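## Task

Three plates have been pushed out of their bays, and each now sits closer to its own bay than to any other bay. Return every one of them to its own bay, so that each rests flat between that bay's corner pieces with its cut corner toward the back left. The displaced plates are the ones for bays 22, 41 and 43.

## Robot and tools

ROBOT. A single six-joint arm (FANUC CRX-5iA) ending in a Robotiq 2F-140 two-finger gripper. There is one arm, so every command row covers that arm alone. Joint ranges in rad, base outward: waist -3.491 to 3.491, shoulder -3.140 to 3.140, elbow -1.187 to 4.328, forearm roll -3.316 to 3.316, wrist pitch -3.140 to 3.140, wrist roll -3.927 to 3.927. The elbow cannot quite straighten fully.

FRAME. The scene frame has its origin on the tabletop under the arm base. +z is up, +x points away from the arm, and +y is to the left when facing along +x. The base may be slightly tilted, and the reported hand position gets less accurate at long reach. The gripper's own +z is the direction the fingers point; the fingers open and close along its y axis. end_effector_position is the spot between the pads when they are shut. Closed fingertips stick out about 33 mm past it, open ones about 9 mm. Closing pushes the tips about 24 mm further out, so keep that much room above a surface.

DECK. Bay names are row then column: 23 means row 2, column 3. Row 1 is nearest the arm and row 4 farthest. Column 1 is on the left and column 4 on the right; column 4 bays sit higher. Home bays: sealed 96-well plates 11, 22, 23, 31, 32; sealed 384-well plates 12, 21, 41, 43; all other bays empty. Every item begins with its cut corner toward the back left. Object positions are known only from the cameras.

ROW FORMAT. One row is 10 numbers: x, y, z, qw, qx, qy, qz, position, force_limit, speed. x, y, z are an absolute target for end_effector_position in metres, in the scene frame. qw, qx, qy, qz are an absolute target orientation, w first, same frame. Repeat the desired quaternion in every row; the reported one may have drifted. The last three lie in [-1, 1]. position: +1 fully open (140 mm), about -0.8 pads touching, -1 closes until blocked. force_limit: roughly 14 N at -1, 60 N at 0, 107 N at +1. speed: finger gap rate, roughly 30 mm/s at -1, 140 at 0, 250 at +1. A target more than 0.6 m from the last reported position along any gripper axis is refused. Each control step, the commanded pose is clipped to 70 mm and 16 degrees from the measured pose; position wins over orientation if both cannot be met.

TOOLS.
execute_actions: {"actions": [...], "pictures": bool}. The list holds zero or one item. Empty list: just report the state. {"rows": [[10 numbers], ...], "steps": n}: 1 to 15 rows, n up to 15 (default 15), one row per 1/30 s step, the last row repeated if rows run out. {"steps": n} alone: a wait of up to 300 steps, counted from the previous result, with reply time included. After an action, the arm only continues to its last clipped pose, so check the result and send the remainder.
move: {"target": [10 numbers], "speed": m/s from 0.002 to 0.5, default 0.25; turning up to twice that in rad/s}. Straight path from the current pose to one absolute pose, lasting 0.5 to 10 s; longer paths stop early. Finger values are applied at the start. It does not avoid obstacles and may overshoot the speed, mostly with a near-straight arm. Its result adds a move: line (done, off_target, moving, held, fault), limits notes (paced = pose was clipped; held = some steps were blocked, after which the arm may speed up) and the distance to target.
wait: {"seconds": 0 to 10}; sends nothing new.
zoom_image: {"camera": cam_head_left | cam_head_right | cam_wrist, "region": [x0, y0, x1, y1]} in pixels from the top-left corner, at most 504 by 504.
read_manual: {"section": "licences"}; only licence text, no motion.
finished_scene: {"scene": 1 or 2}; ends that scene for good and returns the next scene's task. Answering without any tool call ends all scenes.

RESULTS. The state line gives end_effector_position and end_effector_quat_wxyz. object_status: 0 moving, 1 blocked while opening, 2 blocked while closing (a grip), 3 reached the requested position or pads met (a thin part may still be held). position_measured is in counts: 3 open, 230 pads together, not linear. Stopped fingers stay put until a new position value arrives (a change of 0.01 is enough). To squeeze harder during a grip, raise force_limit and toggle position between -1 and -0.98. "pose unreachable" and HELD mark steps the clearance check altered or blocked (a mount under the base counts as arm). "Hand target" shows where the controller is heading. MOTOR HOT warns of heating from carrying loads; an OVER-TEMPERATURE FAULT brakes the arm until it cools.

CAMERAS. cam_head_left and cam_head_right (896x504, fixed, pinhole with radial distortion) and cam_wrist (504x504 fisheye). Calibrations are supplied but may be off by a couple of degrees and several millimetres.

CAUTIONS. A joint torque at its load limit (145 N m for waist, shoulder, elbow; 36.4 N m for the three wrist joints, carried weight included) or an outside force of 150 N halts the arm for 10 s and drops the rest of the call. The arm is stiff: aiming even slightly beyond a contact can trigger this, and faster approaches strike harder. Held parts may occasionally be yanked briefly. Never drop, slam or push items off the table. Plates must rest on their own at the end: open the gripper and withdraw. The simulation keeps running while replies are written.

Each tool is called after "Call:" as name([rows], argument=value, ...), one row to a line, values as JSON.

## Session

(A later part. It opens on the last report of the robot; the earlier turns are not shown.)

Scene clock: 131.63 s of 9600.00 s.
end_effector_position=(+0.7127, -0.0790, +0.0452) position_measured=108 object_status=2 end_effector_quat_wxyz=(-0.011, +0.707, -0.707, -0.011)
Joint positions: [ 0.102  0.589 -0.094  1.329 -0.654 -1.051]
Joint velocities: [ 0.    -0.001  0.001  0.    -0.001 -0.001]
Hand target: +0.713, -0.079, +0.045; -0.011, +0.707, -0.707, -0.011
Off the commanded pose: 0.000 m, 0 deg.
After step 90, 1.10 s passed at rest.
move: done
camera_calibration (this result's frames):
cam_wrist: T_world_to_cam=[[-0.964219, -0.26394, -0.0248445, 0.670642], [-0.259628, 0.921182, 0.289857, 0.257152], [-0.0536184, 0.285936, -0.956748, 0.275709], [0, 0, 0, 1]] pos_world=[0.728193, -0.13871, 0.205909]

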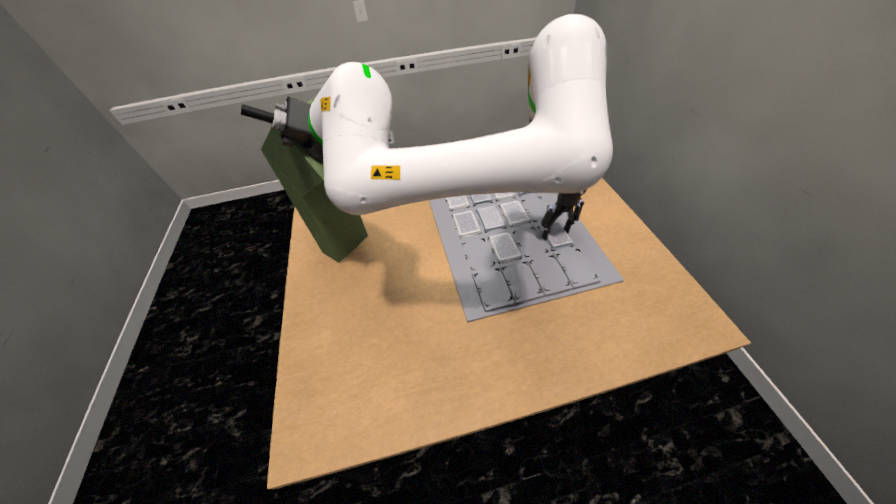

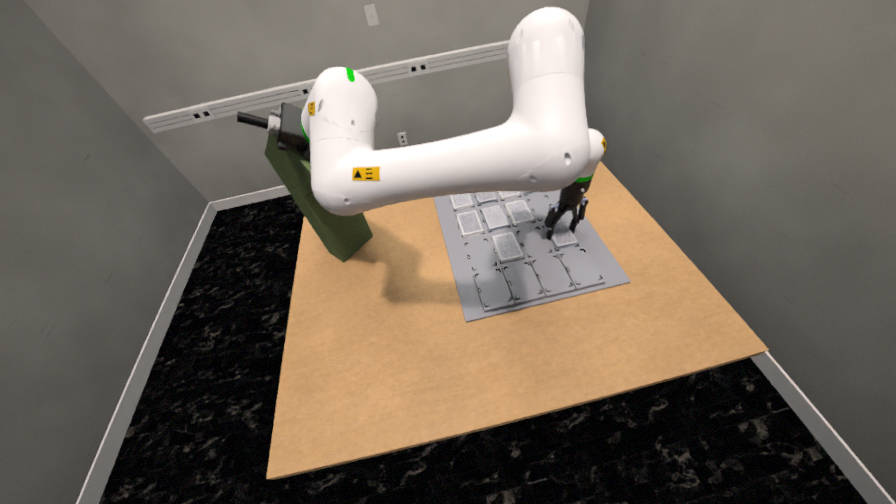

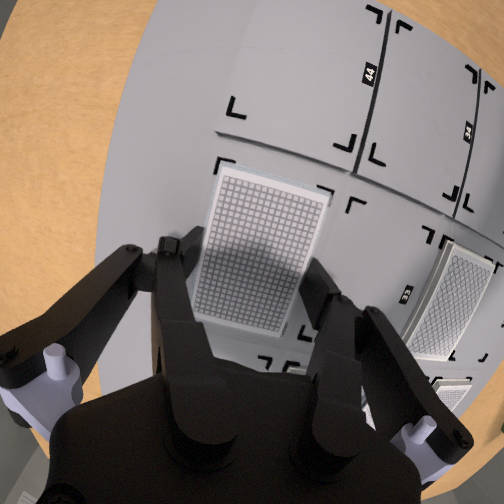

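Call:
move(target=[0.7129, -0.0788, 0.0438, -0.0108, 0.7074, -0.7068, -0.0108, -1, -0.3, -1], speed=0.005)

Call:
move(target=[0.7129, -0.0788, 0.0432, -0.0108, 0.7074, -0.7068, -0.0108, -1, -0.3, -1], speed=0.004)

Call:
zoom_image(camera="cam_wrist", region=[205, 145, 345, 225])

Call:
zoom_image(camera="cam_wrist", region=[180, 280, 320, 360])

Scene clock: 134.87 s of 9600.00 s.
end_effector_position=(+0.7129, -0.0788, +0.0438) position_measured=108 object_status=2 end_effector_quat_wxyz=(-0.011, +0.707, -0.707, -0.011)
Joint positions: [ 0.101  0.592 -0.092  1.33  -0.653 -1.051]
Joint velocities: [-0.     0.    -0.001 -0.     0.001 -0.   ]
Hand target: +0.713, -0.079, +0.044; -0.011, +0.707, -0.707, -0.011
Off the commanded pose: 0.000 m, 0 deg.
move: done
camera_calibration (this result's frames):
cam_wrist: T_world_to_cam=[[-0.964223, -0.263923, -0.0248567, 0.670857], [-0.259615, 0.921189, 0.289845, 0.257424], [-0.0535989, 0.285928, -0.956751, 0.274308], [0, 0, 0, 1]] pos_world=[0.72839, -0.138515, 0.204507]

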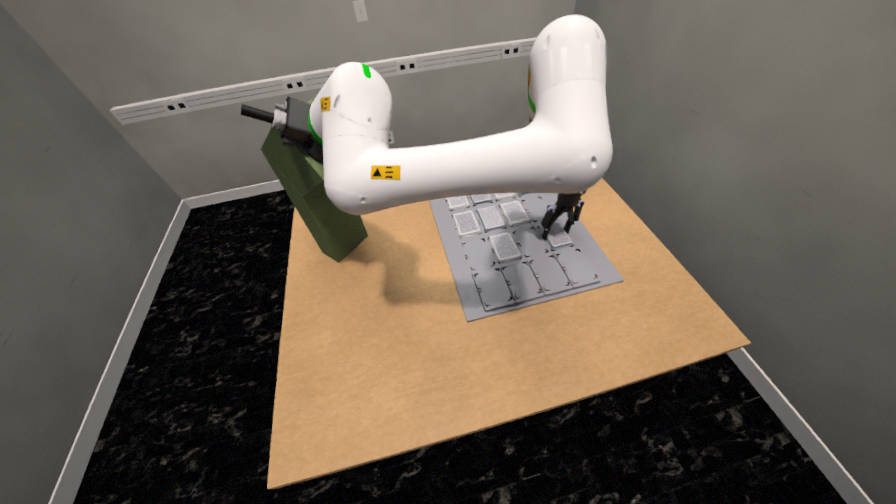

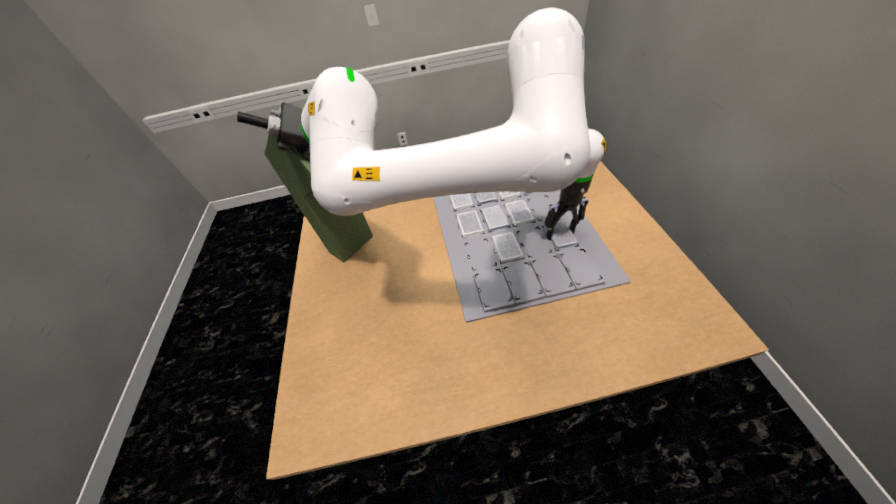

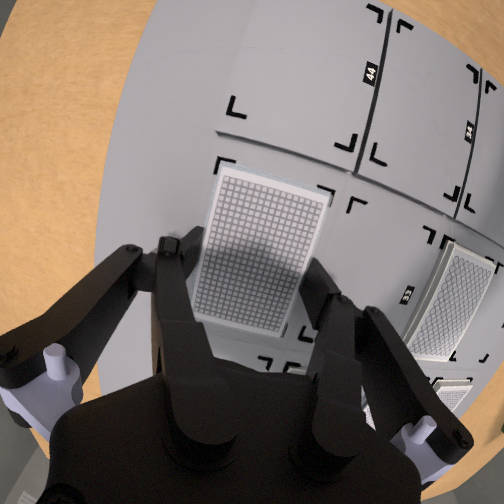

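Scene clock: 135.57 s of 9600.00 s.
end_effector_position=(+0.7129, -0.0788, +0.0432) position_measured=108 object_status=2 end_effector_quat_wxyz=(-0.011, +0.707, -0.707, -0.011)
Joint positions: [ 0.1    0.594 -0.091  1.331 -0.652 -1.052]
Joint velocities: [-0.    -0.     0.001  0.    -0.    -0.001]
Hand target: +0.713, -0.079, +0.043; -0.011, +0.707, -0.707, -0.011
Off the commanded pose: 0.000 m, 0 deg.
move: done
camera_calibration (this result's frames):
cam_wrist: T_world_to_cam=[[-0.964223, -0.263923, -0.0248554, 0.670839], [-0.259616, 0.921189, 0.289845, 0.257599], [-0.0536003, 0.285928, -0.956751, 0.273732], [0, 0, 0, 1]] pos_world=[0.728388, -0.138515, 0.203903]

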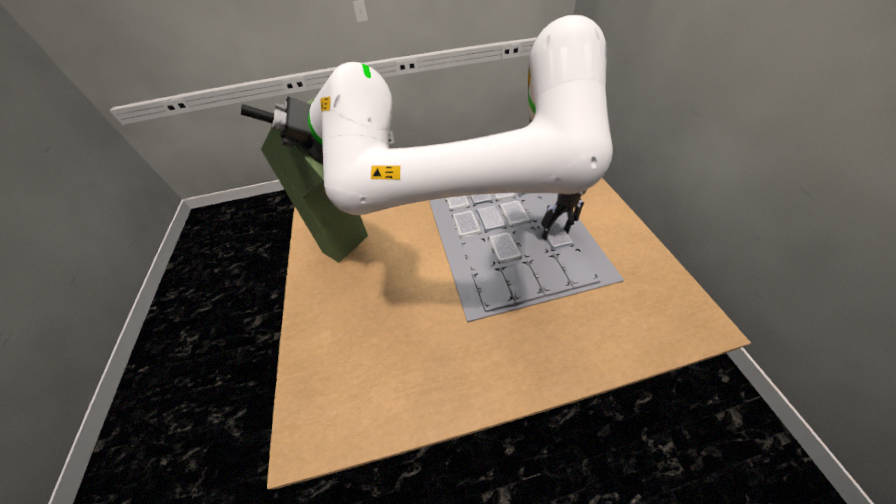

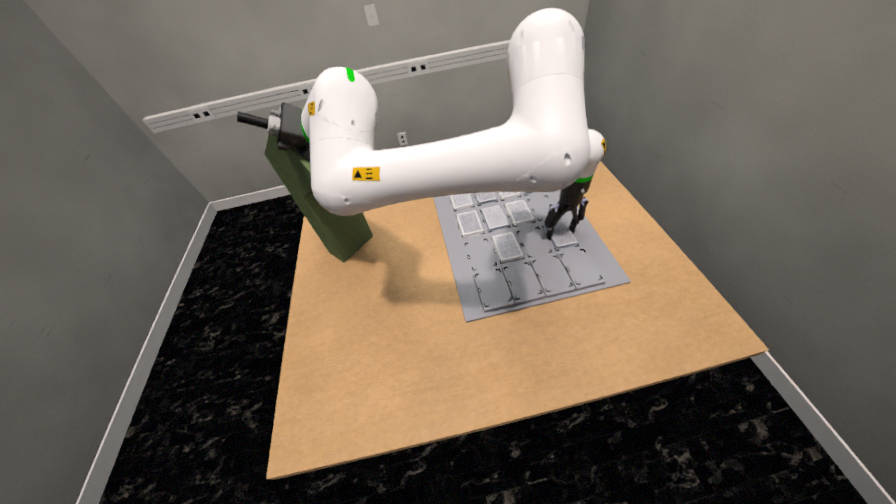

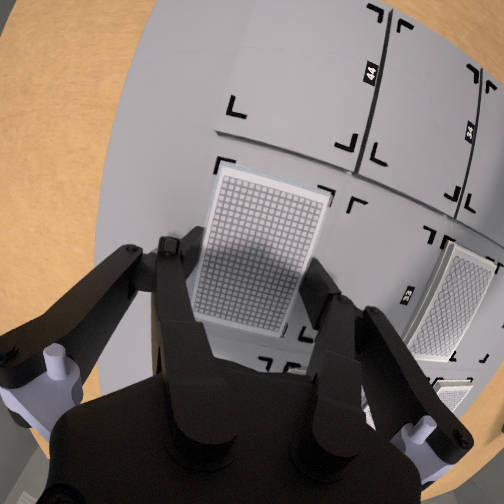

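Region (205, 145, 345, 225) of cam_wrist's 504x504 image, scaled by 3.600, with more detail than that image has; it fills the top 288 rows of this view, and the rest is white.

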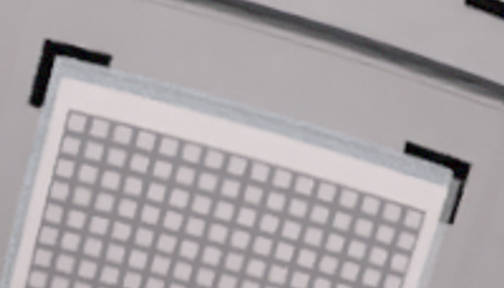

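Region (180, 280, 320, 360) of cam_wrist's 504x504 image, scaled by 3.600, with more detail than that image has; it fills the top 288 rows of this view, and the rest is white.

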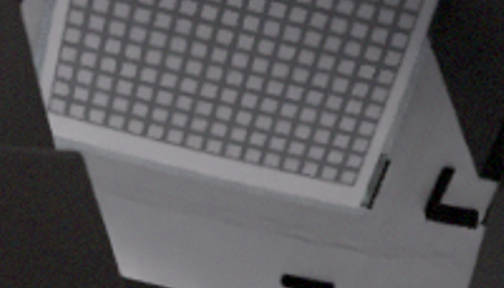

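Call:
move(target=[0.7129, -0.0788, 0.0426, -0.0108, 0.7074, -0.7068, -0.0108, -1, -0.3, -1], speed=0.004)

Call:
move(target=[0.7129, -0.0788, 0.0420, -0.0108, 0.7074, -0.7068, -0.0108, -1, -0.3, -1], speed=0.004)

Call:
zoom_image(camera="cam_wrist", region=[205, 145, 345, 225])

Call:
zoom_image(camera="cam_wrist", region=[180, 280, 320, 360])

Scene clock: 137.33 s of 9600.00 s.
end_effector_position=(+0.7129, -0.0788, +0.0426) position_measured=108 object_status=2 end_effector_quat_wxyz=(-0.011, +0.707, -0.707, -0.011)
Joint positions: [ 0.1    0.595 -0.09   1.332 -0.652 -1.052]
Joint velocities: [ 0.001 -0.    -0.001 -0.    -0.002 -0.   ]
Hand target: +0.713, -0.079, +0.043; -0.011, +0.707, -0.707, -0.011
Off the commanded pose: 0.000 m, 0 deg.
move: done
camera_calibration (this result's frames):
cam_wrist: T_world_to_cam=[[-0.964223, -0.263924, -0.0248553, 0.670824], [-0.259616, 0.921189, 0.289845, 0.257773], [-0.0536005, 0.285928, -0.956751, 0.273158], [0, 0, 0, 1]] pos_world=[0.728387, -0.138515, 0.203303]

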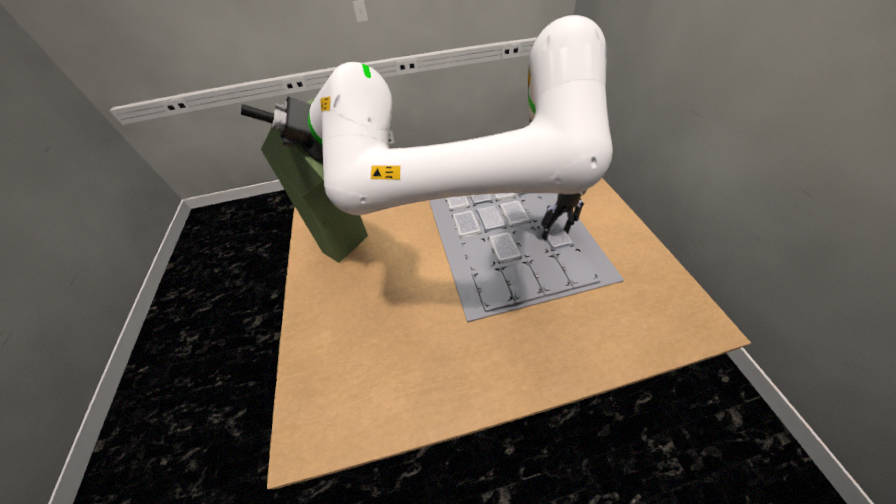

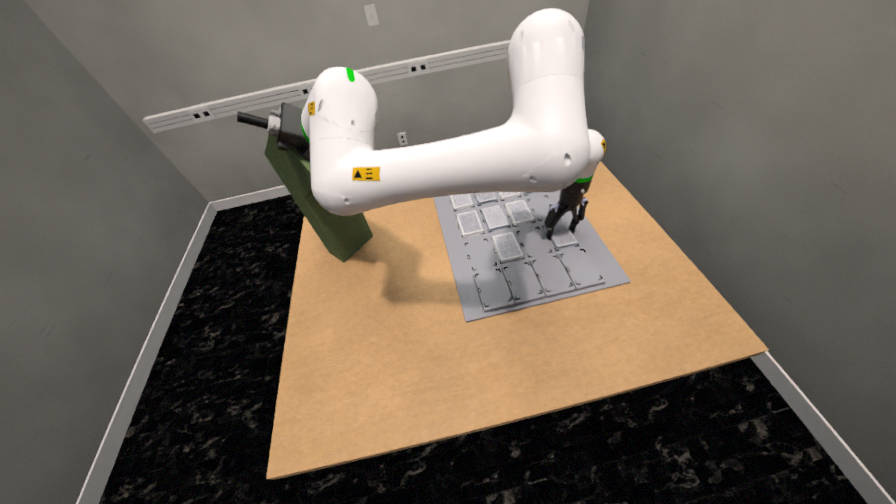

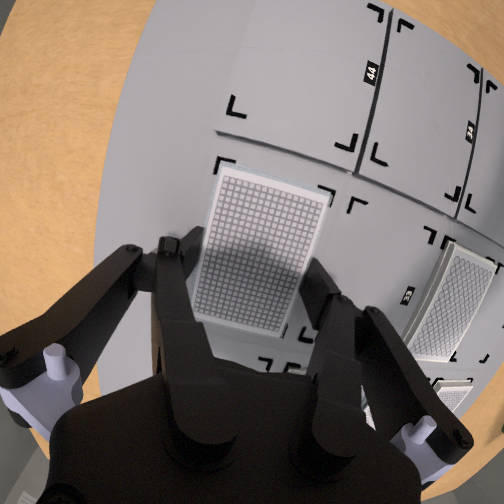

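Scene clock: 138.03 s of 9600.00 s.
end_effector_position=(+0.7129, -0.0788, +0.0420) position_measured=108 object_status=2 end_effector_quat_wxyz=(-0.011, +0.707, -0.707, -0.011)
Joint positions: [ 0.099  0.596 -0.089  1.332 -0.651 -1.052]
Joint velocities: [-0.001 -0.     0.     0.    -0.002 -0.   ]
Hand target: +0.713, -0.079, +0.042; -0.011, +0.707, -0.707, -0.011
Off the commanded pose: 0.000 m, 0 deg.
move: done
camera_calibration (this result's frames):
cam_wrist: T_world_to_cam=[[-0.964223, -0.263924, -0.0248556, 0.670809], [-0.259616, 0.921189, 0.289846, 0.257947], [-0.0536004, 0.285929, -0.956751, 0.272583], [0, 0, 0, 1]] pos_world=[0.728387, -0.138515, 0.202703]

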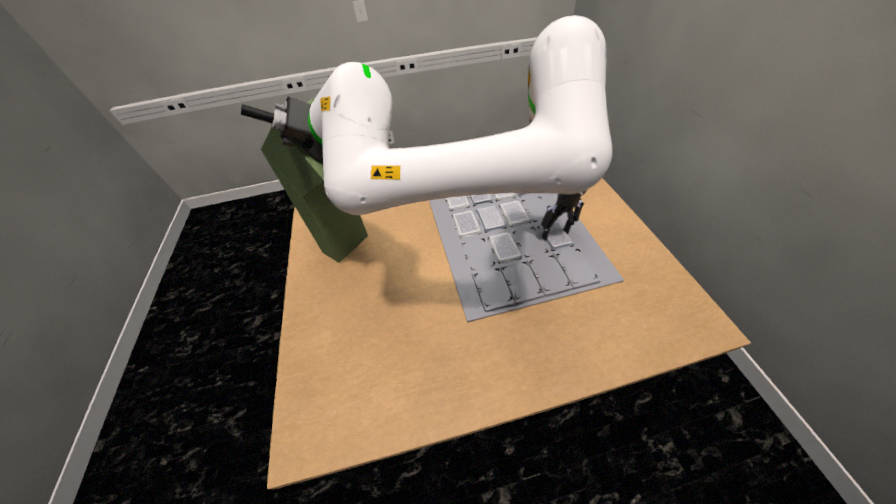

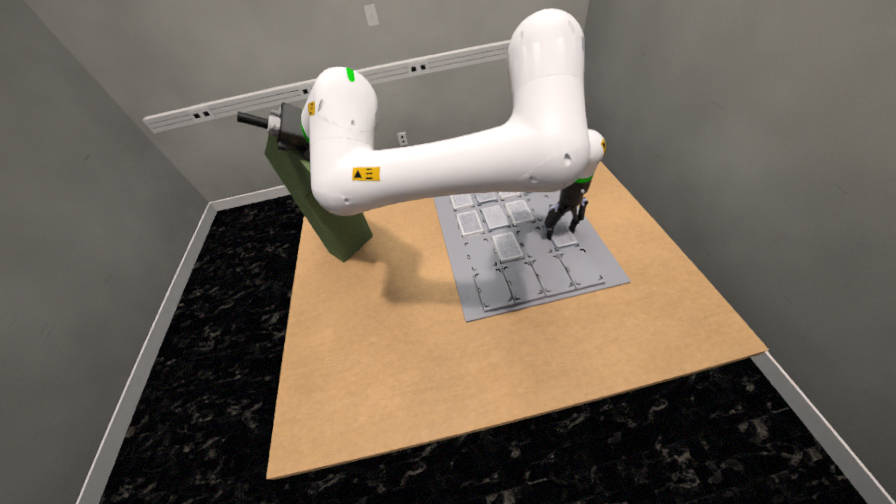

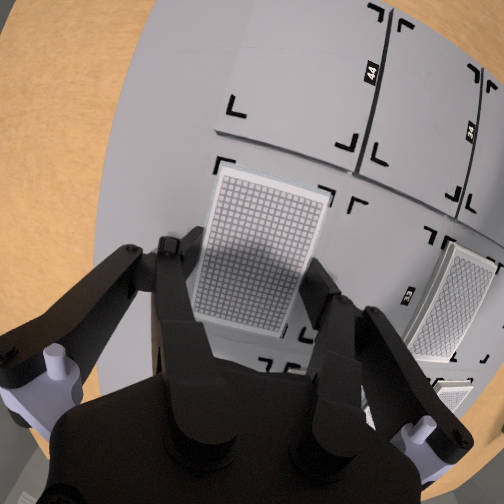

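Region (205, 145, 345, 225) of cam_wrist's 504x504 image, scaled by 3.600, with more detail than that image has; it fills the top 288 rows of this view, and the rest is white.

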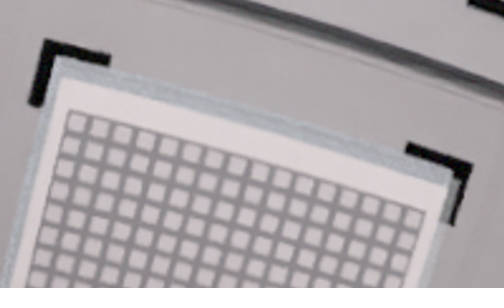

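Region (180, 280, 320, 360) of cam_wrist's 504x504 image, scaled by 3.600, with more detail than that image has; it fills the top 288 rows of this view, and the rest is white.

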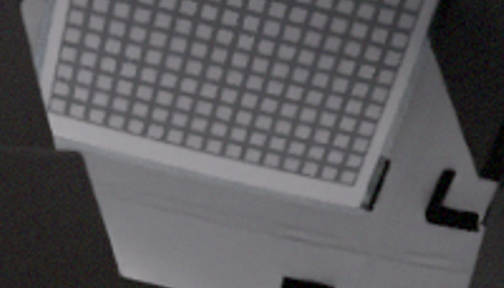

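No contact evident. Lower a bit more and release.

Call:
move(target=[0.7129, -0.0788, 0.0410, -0.0108, 0.7074, -0.7068, -0.0108, -1, -0.3, -1], speed=0.004)

Call:
move(target=[0.7129, -0.0788, 0.0410, -0.0108, 0.7074, -0.7068, -0.0108, 0.32, -0.3, -1], speed=0.004)

Call:
move(target=[0.7129, -0.055, 0.12, 0, 0.7089, -0.7051, 0, 0.32, -0.3, -1], speed=0.1)

Call:
zoom_image(camera="cam_wrist", region=[185, 120, 345, 300])

Scene clock: 139.77 s of 9600.00 s.
end_effector_position=(+0.7129, -0.0788, +0.0410) position_measured=108 object_status=2 end_effector_quat_wxyz=(-0.011, +0.707, -0.707, -0.011)
Joint positions: [ 0.098  0.598 -0.088  1.333 -0.65  -1.053]
Joint velocities: [-0.001  0.     0.     0.     0.002  0.   ]
Hand target: +0.713, -0.079, +0.041; -0.011, +0.707, -0.707, -0.011
Off the commanded pose: 0.000 m, 0 deg.
move: done
camera_calibration (this result's frames):
cam_wrist: T_world_to_cam=[[-0.96422, -0.263935, -0.024856, 0.67078], [-0.259625, 0.921179, 0.289867, 0.258226], [-0.0536092, 0.285949, -0.956744, 0.271625], [0, 0, 0, 1]] pos_world=[0.728383, -0.138501, 0.201697]

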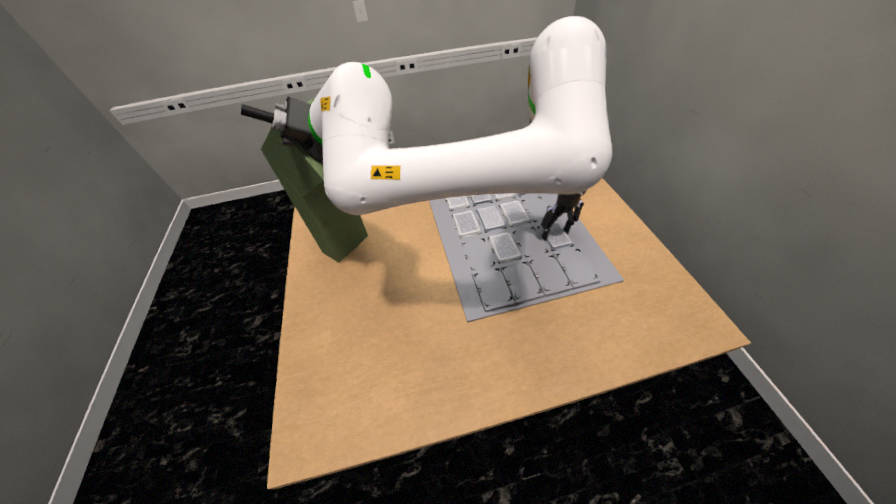

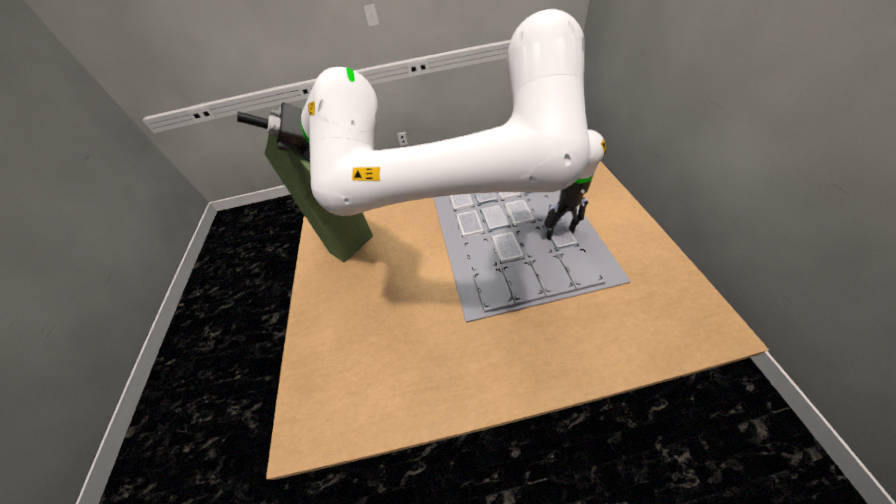

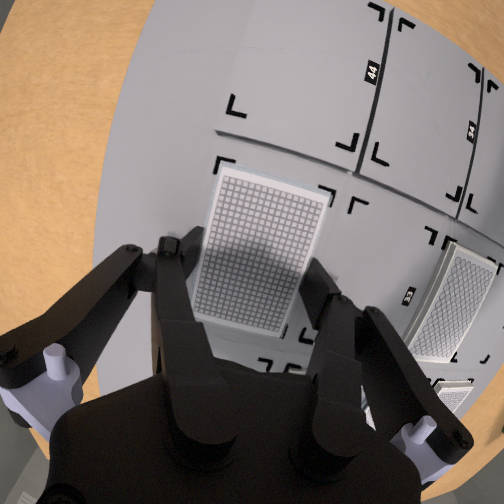

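Scene clock: 140.47 s of 9600.00 s.
end_effector_position=(+0.7129, -0.0788, +0.0410) position_measured=89 object_status=3 end_effector_quat_wxyz=(-0.011, +0.707, -0.707, -0.011)
Joint positions: [ 0.098  0.598 -0.088  1.333 -0.65  -1.053]
Joint velocities: [ 0.001 -0.001 -0.     0.001 -0.001 -0.   ]
Hand target: +0.713, -0.079, +0.041; -0.011, +0.707, -0.707, -0.011
Off the commanded pose: 0.000 m, 0 deg.
move: done
camera_calibration (this result's frames):
cam_wrist: T_world_to_cam=[[-0.96423, -0.2639, -0.0248454, 0.670782], [-0.259591, 0.921198, 0.289838, 0.258242], [-0.0536006, 0.28592, -0.956753, 0.271614], [0, 0, 0, 1]] pos_world=[0.728384, -0.138533, 0.201685]

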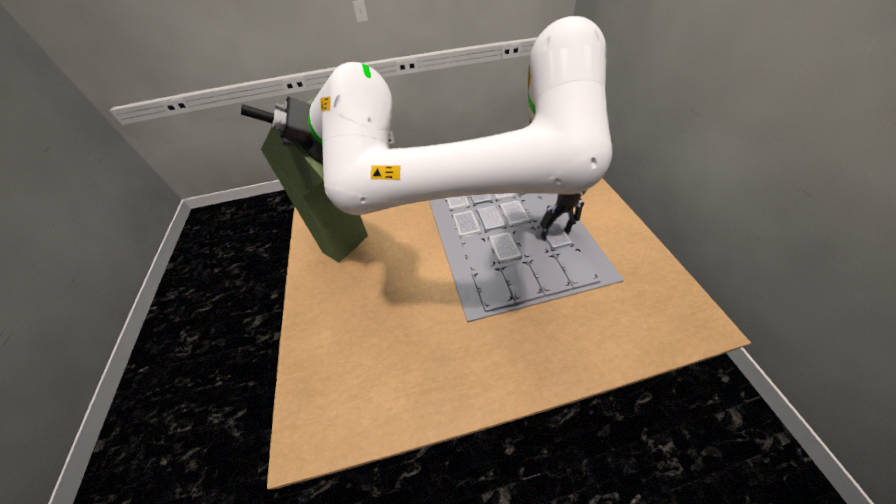

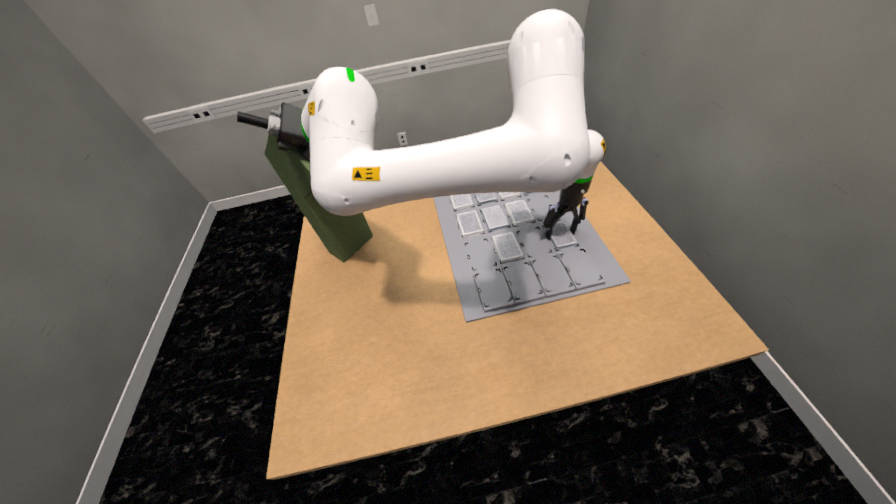

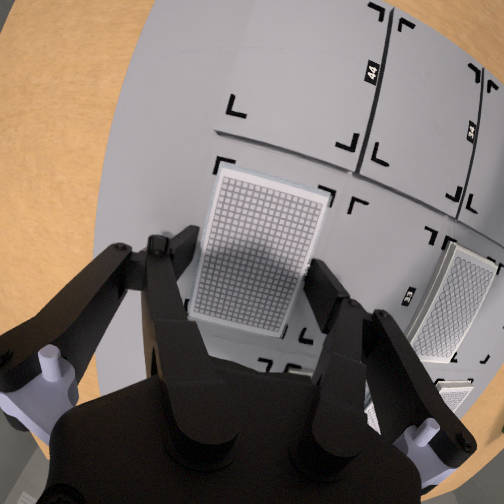

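Scene clock: 141.63 s of 9600.00 s.
end_effector_position=(+0.7126, -0.0552, +0.1199) position_measured=89 object_status=3 end_effector_quat_wxyz=(+0.000, +0.709, -0.705, -0.000)
Joint positions: [ 0.23   0.498 -0.172  1.286 -0.78  -1.083]
Joint velocities: [ 0.001 -0.001  0.001 -0.001 -0.001  0.   ]
Hand target: +0.713, -0.055, +0.120; +0.000, +0.709, -0.705, +0.000
Off the commanded pose: 0.000 m, 0 deg.
move: done
camera_calibration (this result's frames):
cam_wrist: T_world_to_cam=[[-0.963011, -0.268938, -0.0167713, 0.67662], [-0.263834, 0.928424, 0.261575, 0.220312], [-0.0547765, 0.256324, -0.965038, 0.340571], [0, 0, 0, 1]] pos_world=[0.728374, -0.109871, 0.282383]

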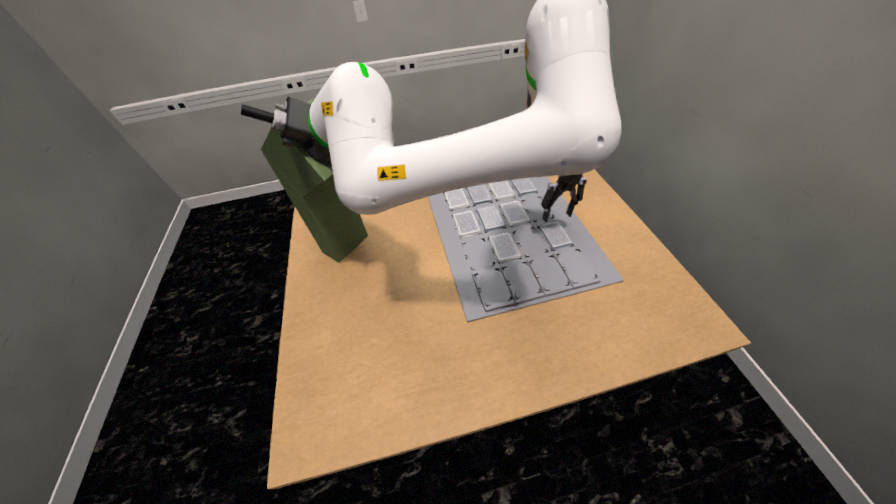

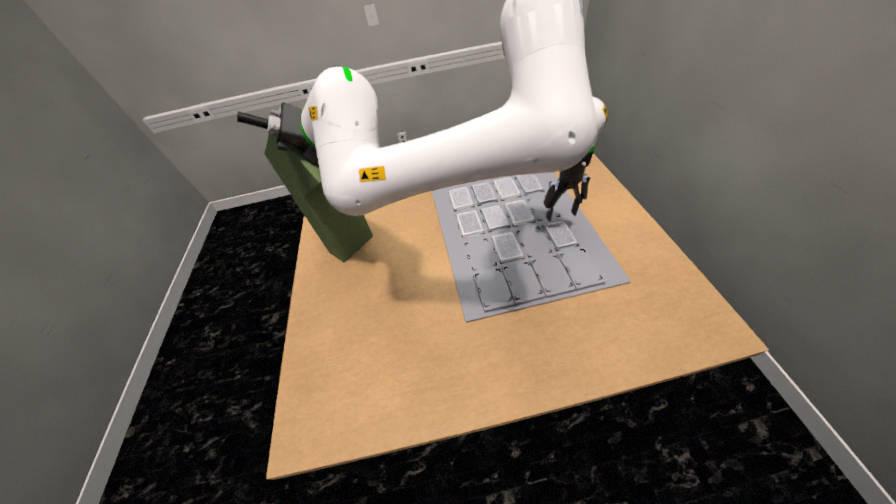

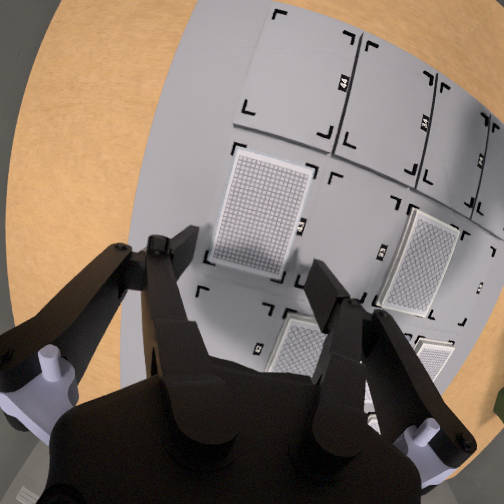

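Region (185, 120, 345, 300) of cam_wrist's 504x504 image, scaled by 2.800, with more detail than that image has.

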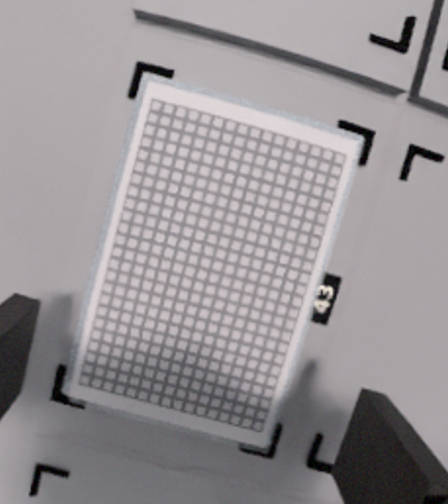

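Call:
finished_scene(scene=1)

The scene is finished: the task was done.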